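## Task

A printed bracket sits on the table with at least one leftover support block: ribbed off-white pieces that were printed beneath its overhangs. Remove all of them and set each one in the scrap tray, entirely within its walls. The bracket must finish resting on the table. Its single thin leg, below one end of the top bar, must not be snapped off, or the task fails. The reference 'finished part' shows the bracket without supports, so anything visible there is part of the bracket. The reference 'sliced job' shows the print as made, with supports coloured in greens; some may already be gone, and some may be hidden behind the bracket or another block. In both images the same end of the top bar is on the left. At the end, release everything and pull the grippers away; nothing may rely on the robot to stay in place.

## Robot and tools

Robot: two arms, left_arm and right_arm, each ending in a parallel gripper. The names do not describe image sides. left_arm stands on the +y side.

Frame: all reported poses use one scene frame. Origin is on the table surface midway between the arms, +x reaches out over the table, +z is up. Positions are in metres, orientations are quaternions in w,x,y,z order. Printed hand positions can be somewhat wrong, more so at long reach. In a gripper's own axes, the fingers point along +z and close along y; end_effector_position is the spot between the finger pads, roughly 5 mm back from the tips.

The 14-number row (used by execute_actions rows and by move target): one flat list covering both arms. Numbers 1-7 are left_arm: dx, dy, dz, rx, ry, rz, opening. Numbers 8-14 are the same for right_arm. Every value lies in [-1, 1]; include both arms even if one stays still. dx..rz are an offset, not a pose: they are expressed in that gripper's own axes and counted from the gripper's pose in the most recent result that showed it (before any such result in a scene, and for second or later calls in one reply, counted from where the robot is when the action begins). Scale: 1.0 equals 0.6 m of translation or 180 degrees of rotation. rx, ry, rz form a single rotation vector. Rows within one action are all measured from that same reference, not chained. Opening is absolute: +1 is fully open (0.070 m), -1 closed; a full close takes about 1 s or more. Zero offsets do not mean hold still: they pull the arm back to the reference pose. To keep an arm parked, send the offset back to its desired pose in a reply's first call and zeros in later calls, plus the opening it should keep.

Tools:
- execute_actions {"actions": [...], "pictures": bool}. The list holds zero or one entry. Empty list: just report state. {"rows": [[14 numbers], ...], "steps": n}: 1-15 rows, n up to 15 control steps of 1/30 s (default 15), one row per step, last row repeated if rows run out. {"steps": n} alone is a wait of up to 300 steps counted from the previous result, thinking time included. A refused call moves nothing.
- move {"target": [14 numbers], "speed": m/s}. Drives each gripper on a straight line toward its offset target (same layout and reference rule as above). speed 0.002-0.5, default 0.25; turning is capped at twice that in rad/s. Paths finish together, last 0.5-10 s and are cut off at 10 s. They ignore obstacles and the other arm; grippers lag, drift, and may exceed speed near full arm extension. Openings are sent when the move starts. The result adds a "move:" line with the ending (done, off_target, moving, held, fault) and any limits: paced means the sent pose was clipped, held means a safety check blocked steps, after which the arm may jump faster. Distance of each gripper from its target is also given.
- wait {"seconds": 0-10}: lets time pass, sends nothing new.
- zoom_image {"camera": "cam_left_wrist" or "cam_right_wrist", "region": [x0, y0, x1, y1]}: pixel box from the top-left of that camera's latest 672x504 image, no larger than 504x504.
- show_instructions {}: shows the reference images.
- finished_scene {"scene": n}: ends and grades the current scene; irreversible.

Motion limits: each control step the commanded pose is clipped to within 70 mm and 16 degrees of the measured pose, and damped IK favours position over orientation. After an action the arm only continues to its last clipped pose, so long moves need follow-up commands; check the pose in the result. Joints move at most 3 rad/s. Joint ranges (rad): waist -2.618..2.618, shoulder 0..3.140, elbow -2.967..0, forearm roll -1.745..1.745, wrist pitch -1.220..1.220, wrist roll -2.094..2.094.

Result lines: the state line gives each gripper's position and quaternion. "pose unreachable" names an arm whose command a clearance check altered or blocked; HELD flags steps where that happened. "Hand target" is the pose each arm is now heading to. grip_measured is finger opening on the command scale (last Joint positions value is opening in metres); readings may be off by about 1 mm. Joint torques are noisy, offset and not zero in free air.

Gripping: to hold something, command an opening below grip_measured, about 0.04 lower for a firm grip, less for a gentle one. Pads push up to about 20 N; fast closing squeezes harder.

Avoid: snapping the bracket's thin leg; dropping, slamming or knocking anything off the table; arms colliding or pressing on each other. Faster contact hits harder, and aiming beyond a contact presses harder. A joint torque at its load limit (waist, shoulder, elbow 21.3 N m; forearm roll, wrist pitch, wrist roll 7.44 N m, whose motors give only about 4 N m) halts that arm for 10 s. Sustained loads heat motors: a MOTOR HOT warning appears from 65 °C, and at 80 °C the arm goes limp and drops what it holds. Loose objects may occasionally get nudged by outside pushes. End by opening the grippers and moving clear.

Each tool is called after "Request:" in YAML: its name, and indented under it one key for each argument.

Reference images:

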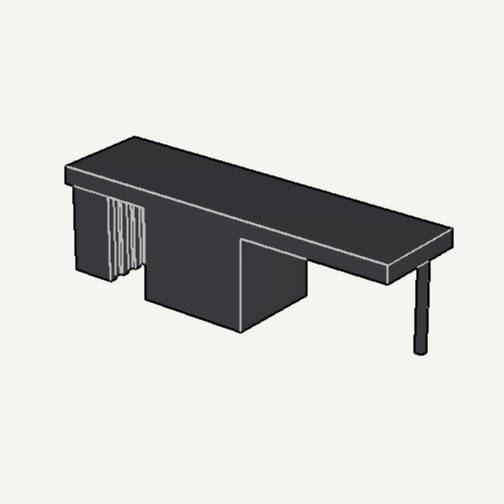

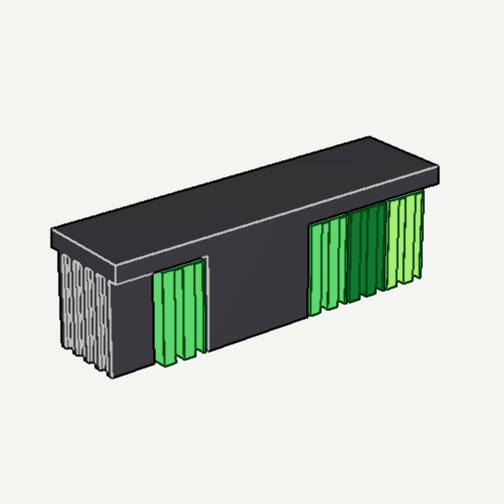

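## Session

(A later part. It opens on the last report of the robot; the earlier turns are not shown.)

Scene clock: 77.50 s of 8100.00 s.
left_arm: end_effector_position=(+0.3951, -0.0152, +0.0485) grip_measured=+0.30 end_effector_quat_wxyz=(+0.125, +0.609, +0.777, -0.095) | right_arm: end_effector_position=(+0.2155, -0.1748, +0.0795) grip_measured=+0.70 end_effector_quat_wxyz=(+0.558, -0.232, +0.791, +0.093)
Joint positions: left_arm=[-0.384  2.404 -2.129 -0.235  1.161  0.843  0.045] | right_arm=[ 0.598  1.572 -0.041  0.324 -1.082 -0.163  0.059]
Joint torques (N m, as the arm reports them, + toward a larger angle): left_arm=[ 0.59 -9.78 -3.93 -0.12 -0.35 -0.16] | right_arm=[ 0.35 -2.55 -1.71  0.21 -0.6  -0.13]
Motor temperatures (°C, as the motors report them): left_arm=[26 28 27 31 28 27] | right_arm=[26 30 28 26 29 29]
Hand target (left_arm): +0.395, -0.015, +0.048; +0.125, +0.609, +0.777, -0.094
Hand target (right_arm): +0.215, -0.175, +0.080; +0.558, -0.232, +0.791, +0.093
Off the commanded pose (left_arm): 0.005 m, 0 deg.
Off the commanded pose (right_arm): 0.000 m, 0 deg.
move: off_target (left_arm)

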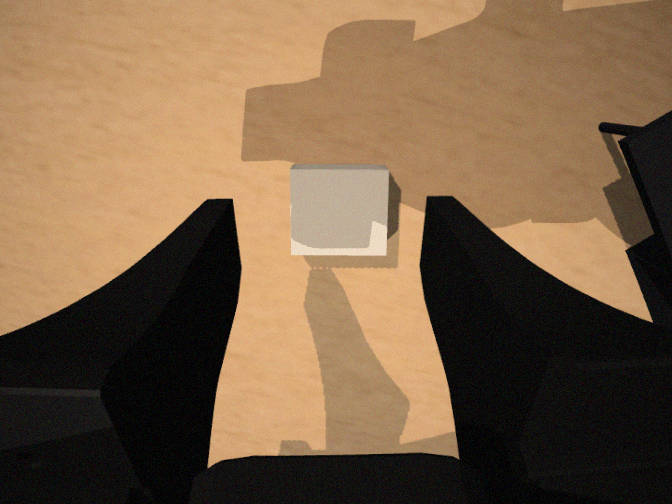

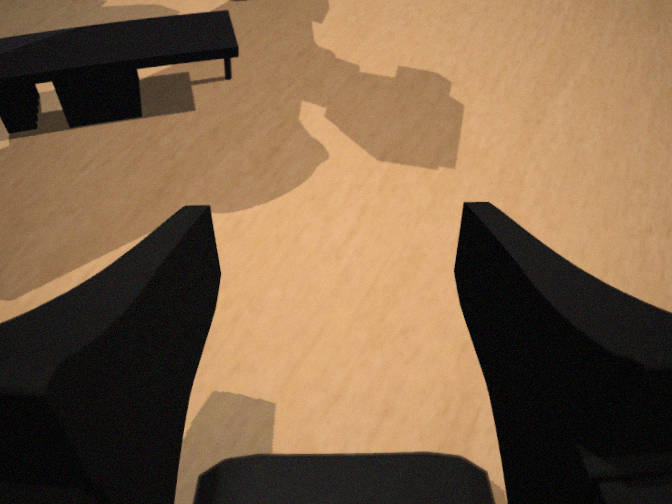

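Request:
move:
  target: [0.019,-0.004,0.058,0,0,0,0.3,0,0,0,0,0,0,0.7]
  speed: 0.08

Request:
move:
  target: [0,0,0,0,0,0,-0.3,0,0,0,0,0,0,0.7]

Request:
move:
  target: [-0.026,0,-0.08,0,0,0,-0.3,0,0,0,0,0,0,0.7]

Request:
move:
  target: [0.322,-0.122,-0.132,-0.13,0,-0.4,-0.3,0,0,0,0,0,0,0.7]
  speed: 0.35

Scene clock: 79.80 s of 8100.00 s.
left_arm: end_effector_position=(+0.3926, -0.0159, +0.0109) grip_measured=+0.30 end_effector_quat_wxyz=(+0.124, +0.610, +0.777, -0.095) | right_arm: end_effector_position=(+0.2155, -0.1748, +0.0795) grip_measured=+0.70 end_effector_quat_wxyz=(+0.558, -0.232, +0.791, +0.093)
Joint positions: left_arm=[-0.388  2.429 -2.027 -0.25   1.038  0.874  0.046] | right_arm=[ 0.598  1.572 -0.041  0.324 -1.082 -0.163  0.06 ]
Joint torques (N m, as the arm reports them, + toward a larger angle): left_arm=[ -0.21 -10.3   -4.2   -0.42  -0.1    0.15] | right_arm=[ 0.34 -2.54 -1.74  0.21 -0.59 -0.14]
Motor temperatures (°C, as the motors report them): left_arm=[26 28 27 31 28 27] | right_arm=[26 30 28 26 29 29]
Hand target (left_arm): +0.393, -0.016, +0.012; +0.125, +0.610, +0.777, -0.095
Hand target (right_arm): +0.215, -0.175, +0.080; +0.558, -0.232, +0.791, +0.093
Off the commanded pose (left_arm): 0.001 m, 0 deg.
Off the commanded pose (right_arm): 0.000 m, 0 deg.
move: done

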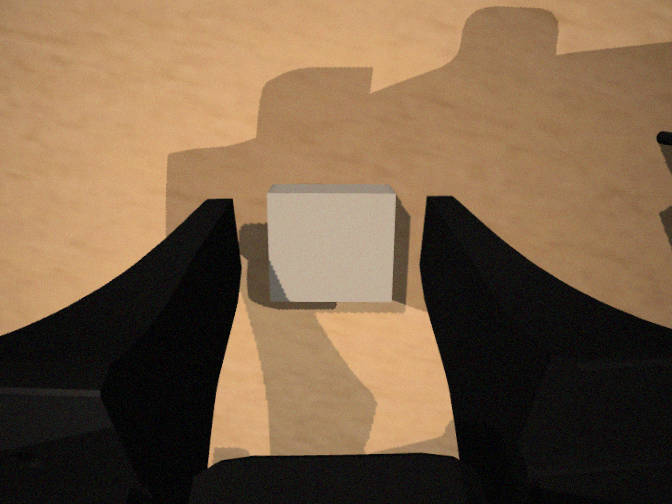

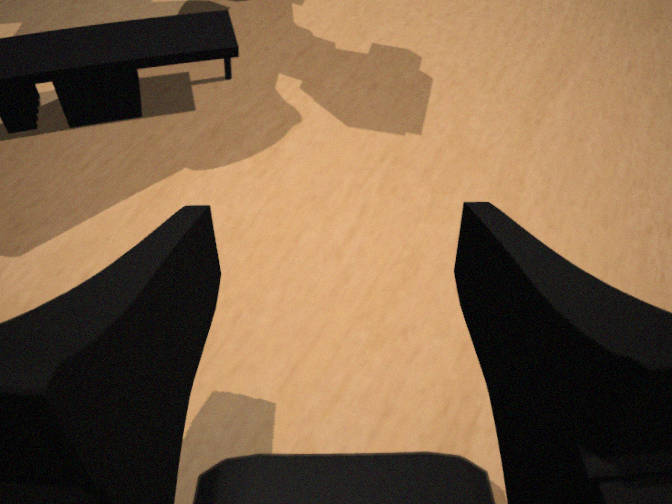

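Scene clock: 80.30 s of 8100.00 s.
left_arm: end_effector_position=(+0.3926, -0.0159, +0.0109) grip_measured=-0.15 end_effector_quat_wxyz=(+0.124, +0.610, +0.777, -0.095) | right_arm: end_effector_position=(+0.2155, -0.1748, +0.0795) grip_measured=+0.70 end_effector_quat_wxyz=(+0.558, -0.232, +0.791, +0.093)
Joint positions: left_arm=[-0.388  2.429 -2.027 -0.25   1.038  0.874  0.03 ] | right_arm=[ 0.598  1.572 -0.041  0.324 -1.082 -0.163  0.06 ]
Joint torques (N m, as the arm reports them, + toward a larger angle): left_arm=[-0.32 -9.82 -3.59 -0.46 -0.24  0.23] | right_arm=[ 0.33 -2.54 -1.73  0.21 -0.59 -0.13]
Motor temperatures (°C, as the motors report them): left_arm=[26 28 27 31 28 27] | right_arm=[26 30 28 26 29 29]
Hand target (left_arm): +0.393, -0.016, +0.011; +0.124, +0.610, +0.777, -0.095
Hand target (right_arm): +0.215, -0.175, +0.080; +0.558, -0.232, +0.791, +0.093
Off the commanded pose (left_arm): 0.000 m, 0 deg.
Off the commanded pose (right_arm): 0.000 m, 0 deg.
move: done

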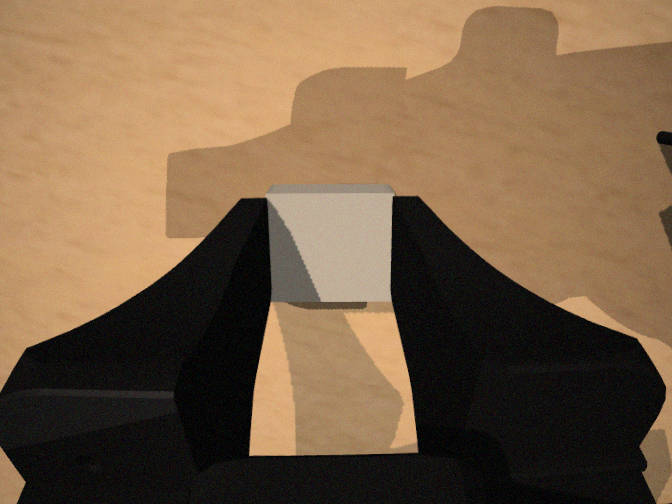

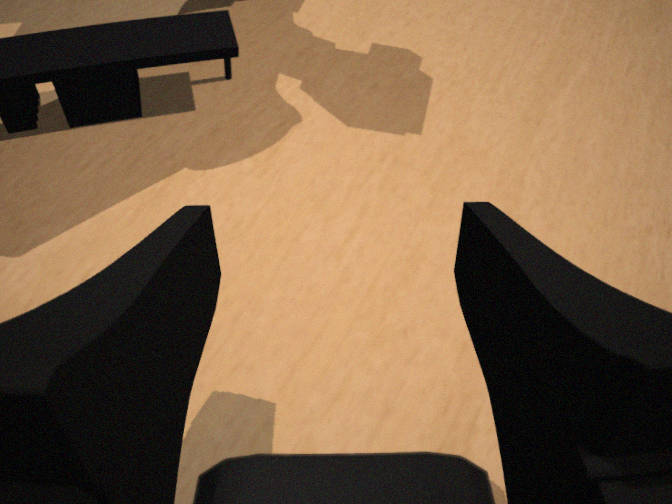

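Scene clock: 81.00 s of 8100.00 s.
left_arm: end_effector_position=(+0.3925, -0.0157, +0.0623) grip_measured=-0.15 end_effector_quat_wxyz=(+0.125, +0.610, +0.777, -0.095) | right_arm: end_effector_position=(+0.2155, -0.1748, +0.0795) grip_measured=+0.70 end_effector_quat_wxyz=(+0.558, -0.232, +0.791, +0.093)
Joint positions: left_arm=[-0.388  2.387 -2.153 -0.23   1.199  0.829  0.03 ] | right_arm=[ 0.598  1.572 -0.041  0.324 -1.082 -0.163  0.06 ]
Joint torques (N m, as the arm reports them, + toward a larger angle): left_arm=[ 0.53 -9.23 -3.23 -0.11 -0.46 -0.03] | right_arm=[ 0.34 -2.55 -1.76  0.21 -0.59 -0.14]
Motor temperatures (°C, as the motors report them): left_arm=[26 28 27 31 28 27] | right_arm=[26 30 28 26 29 29]
Hand target (left_arm): +0.392, -0.015, +0.061; +0.124, +0.609, +0.777, -0.095
Hand target (right_arm): +0.215, -0.175, +0.080; +0.558, -0.232, +0.791, +0.093
Off the commanded pose (left_arm): 0.001 m, 0 deg.
Off the commanded pose (right_arm): 0.000 m, 0 deg.
move: done

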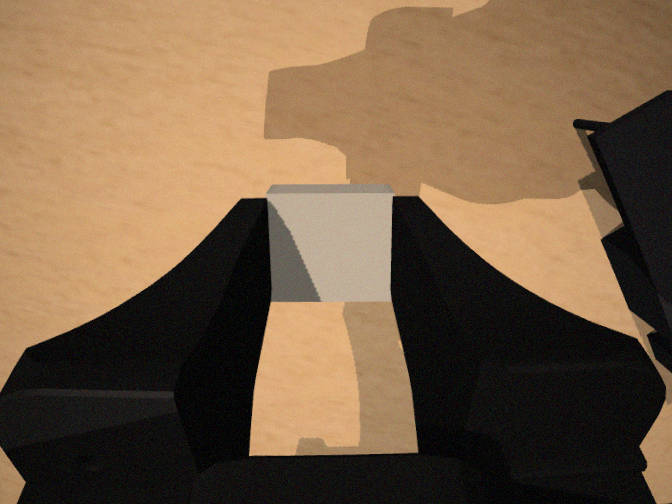

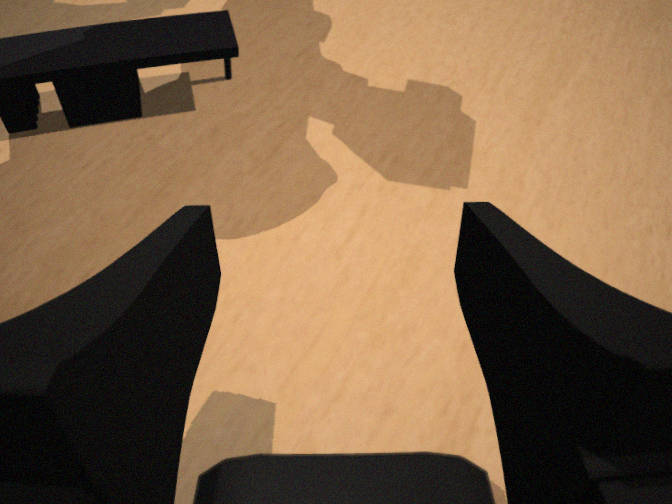

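Scene clock: 83.33 s of 8100.00 s.
left_arm: end_effector_position=(+0.2689, +0.1685, +0.0742) grip_measured=-0.15 end_effector_quat_wxyz=(+0.158, +0.003, +0.987, +0.001) | right_arm: end_effector_position=(+0.2155, -0.1748, +0.0795) grip_measured=+0.70 end_effector_quat_wxyz=(+0.558, -0.232, +0.791, +0.093)
Joint positions: left_arm=[-0.365  1.613 -0.949  0.242  0.733 -0.69   0.03 ] | right_arm=[ 0.598  1.572 -0.041  0.324 -1.082 -0.163  0.059]
Joint torques (N m, as the arm reports them, + toward a larger angle): left_arm=[-0.29 -4.15 -3.24  0.   -0.23  0.32] | right_arm=[ 0.35 -2.56 -1.74  0.21 -0.59 -0.13]
Motor temperatures (°C, as the motors report them): left_arm=[26 28 27 31 28 27] | right_arm=[26 30 28 26 29 29]
Hand target (left_arm): +0.269, +0.168, +0.074; +0.158, +0.003, +0.987, +0.001
Hand target (right_arm): +0.215, -0.175, +0.080; +0.558, -0.232, +0.791, +0.093
Off the commanded pose (left_arm): 0.004 m, 0 deg.
Off the commanded pose (right_arm): 0.000 m, 0 deg.
move: off_target (left_arm)

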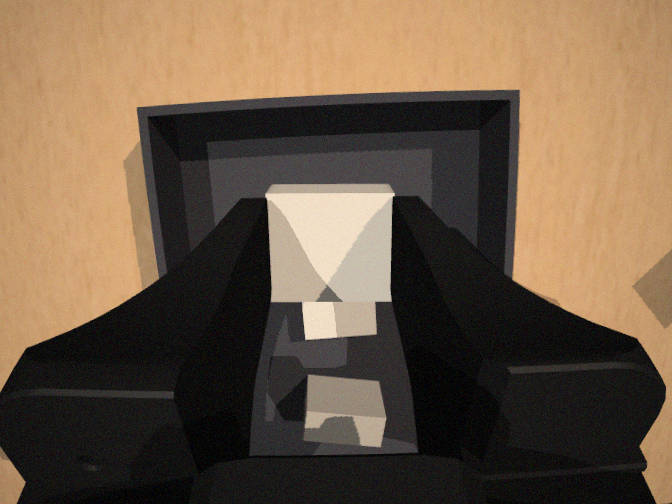

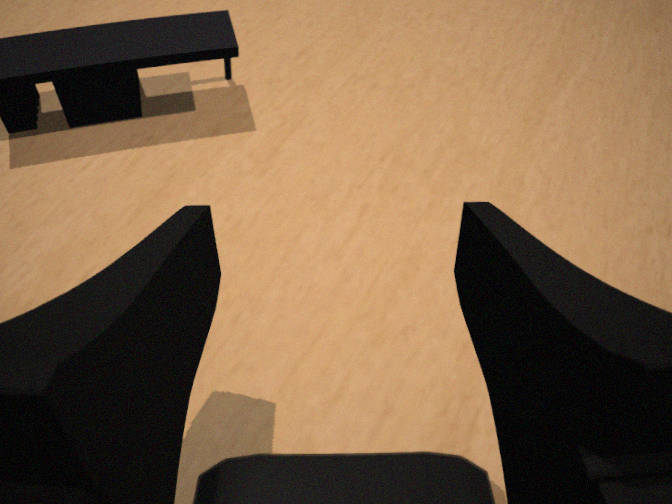

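Request:
move:
  target: [0.03,0,0.082,0,0,0,-0.3,0,0,0,0,0,0,0.7]
  speed: 0.12

Request:
move:
  target: [0,0,0,0,0,0,0.1,0,0,0,0,0,0,0.7]

Request:
move:
  target: [0,0,-0.25,0,-0.05,0,0.1,0,-0.1,0,0,0,0,0.7]

Scene clock: 85.00 s of 8100.00 s.
left_arm: end_effector_position=(+0.2671, +0.1682, +0.0215) grip_measured=-0.15 end_effector_quat_wxyz=(+0.157, +0.003, +0.988, +0.001) | right_arm: end_effector_position=(+0.2155, -0.1748, +0.0795) grip_measured=+0.70 end_effector_quat_wxyz=(+0.558, -0.232, +0.791, +0.093)
Joint positions: left_arm=[-0.37   1.722 -0.837  0.329  0.525 -0.801  0.03 ] | right_arm=[ 0.598  1.572 -0.041  0.324 -1.082 -0.163  0.06 ]
Joint torques (N m, as the arm reports them, + toward a larger angle): left_arm=[-0.32 -5.12 -3.41 -0.07 -0.11  0.32] | right_arm=[ 0.34 -2.55 -1.73  0.21 -0.59 -0.13]
Motor temperatures (°C, as the motors report them): left_arm=[26 28 27 31 28 27] | right_arm=[26 30 28 26 29 29]
Hand target (left_arm): +0.267, +0.168, +0.022; +0.158, +0.003, +0.987, +0.001
Hand target (right_arm): +0.215, -0.175, +0.080; +0.558, -0.232, +0.791, +0.093
Off the commanded pose (left_arm): 0.001 m, 0 deg.
Off the commanded pose (right_arm): 0.000 m, 0 deg.
move: done

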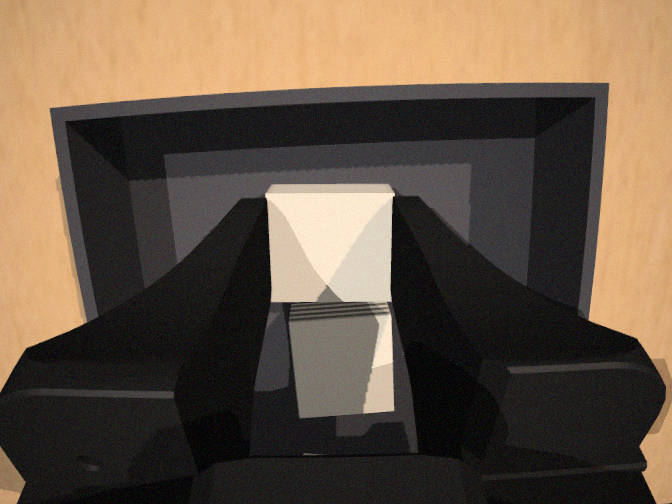

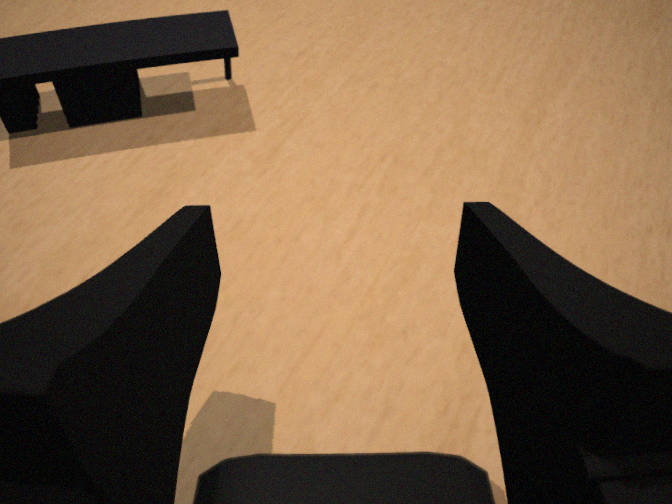

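Scene clock: 85.50 s of 8100.00 s.
left_arm: end_effector_position=(+0.2670, +0.1682, +0.0215) grip_measured=+0.10 end_effector_quat_wxyz=(+0.157, +0.003, +0.988, +0.001) | right_arm: end_effector_position=(+0.2155, -0.1748, +0.0795) grip_measured=+0.70 end_effector_quat_wxyz=(+0.558, -0.232, +0.791, +0.093)
Joint positions: left_arm=[-0.37   1.722 -0.837  0.329  0.525 -0.801  0.038] | right_arm=[ 0.598  1.572 -0.041  0.324 -1.082 -0.163  0.06 ]
Joint torques (N m, as the arm reports them, + toward a larger angle): left_arm=[-0.24 -4.85 -2.99  0.02 -0.24  0.13] | right_arm=[ 0.34 -2.55 -1.75  0.21 -0.59 -0.14]
Motor temperatures (°C, as the motors report them): left_arm=[26 28 27 31 28 27] | right_arm=[26 30 28 26 29 29]
Hand target (left_arm): +0.267, +0.168, +0.022; +0.157, +0.003, +0.988, +0.001
Hand target (right_arm): +0.215, -0.175, +0.080; +0.558, -0.232, +0.791, +0.093
Off the commanded pose (left_arm): 0.000 m, 0 deg.
Off the commanded pose (right_arm): 0.000 m, 0 deg.
move: done

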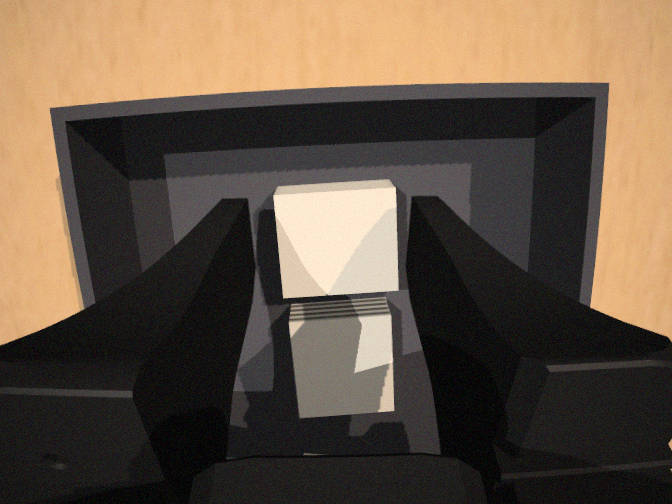

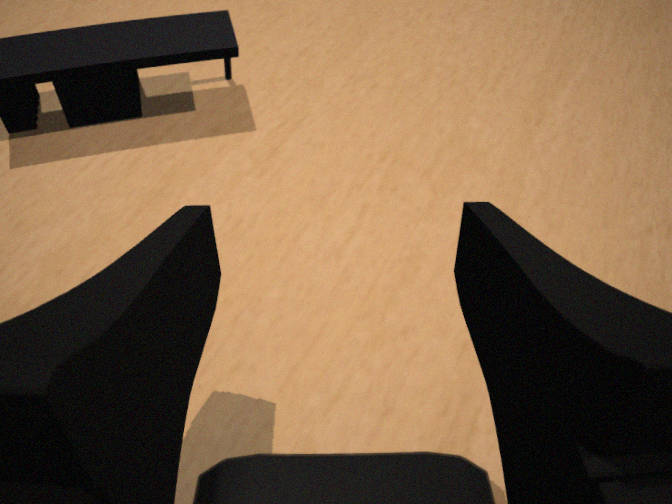

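Scene clock: 86.60 s of 8100.00 s.
left_arm: end_effector_position=(+0.2206, +0.1696, +0.1636) grip_measured=+0.10 end_effector_quat_wxyz=(+0.237, +0.002, +0.972, +0.003) | right_arm: end_effector_position=(+0.2450, -0.2295, +0.0873) grip_measured=+0.70 end_effector_quat_wxyz=(+0.560, -0.236, +0.790, +0.087)
Joint positions: left_arm=[-0.567  1.292 -0.939  0.388  0.98  -0.901  0.039] | right_arm=[-0.058  1.512 -0.068 -0.384 -1.004 -0.05   0.059]
Joint torques (N m, as the arm reports them, + toward a larger angle): left_arm=[ 0.61 -2.02 -3.47  0.2  -0.52  0.05] | right_arm=[ 0.8  -1.   -3.7   0.29 -0.52  0.18]
Motor temperatures (°C, as the motors report them): left_arm=[26 28 27 31 28 27] | right_arm=[26 30 28 26 29 29]
Hand target (left_arm): +0.220, +0.170, +0.163; +0.236, +0.002, +0.972, +0.003
Hand target (right_arm): +0.245, -0.230, +0.087; +0.559, -0.236, +0.790, +0.087
Off the commanded pose (left_arm): 0.002 m, 0 deg.
Off the commanded pose (right_arm): 0.003 m, 1 deg.
move: done

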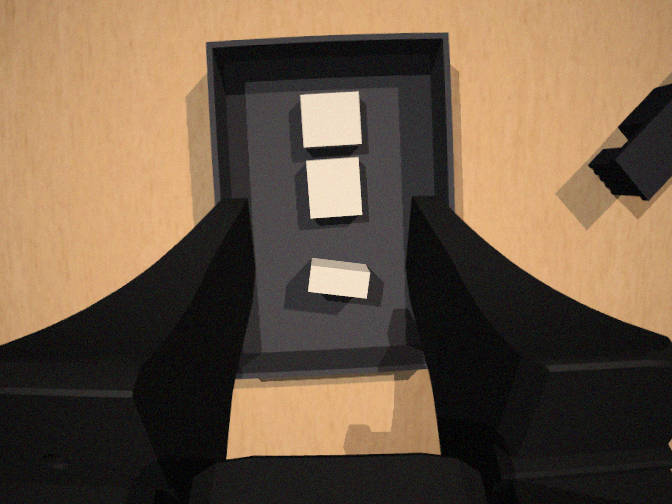

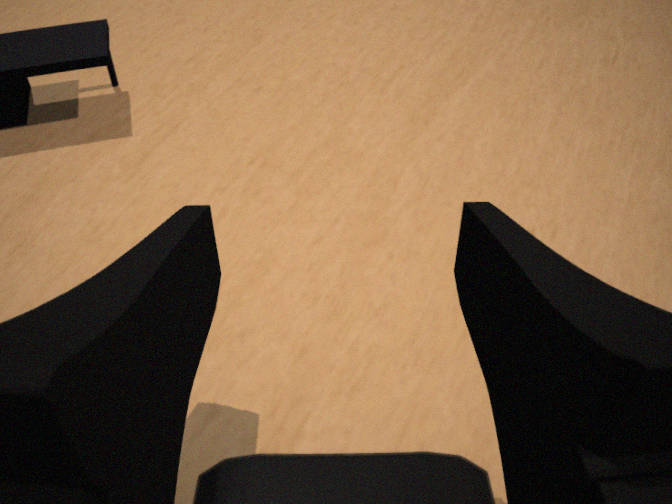

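Request:
finished_scene:
  scene: 1

The scene is finished: the task was done.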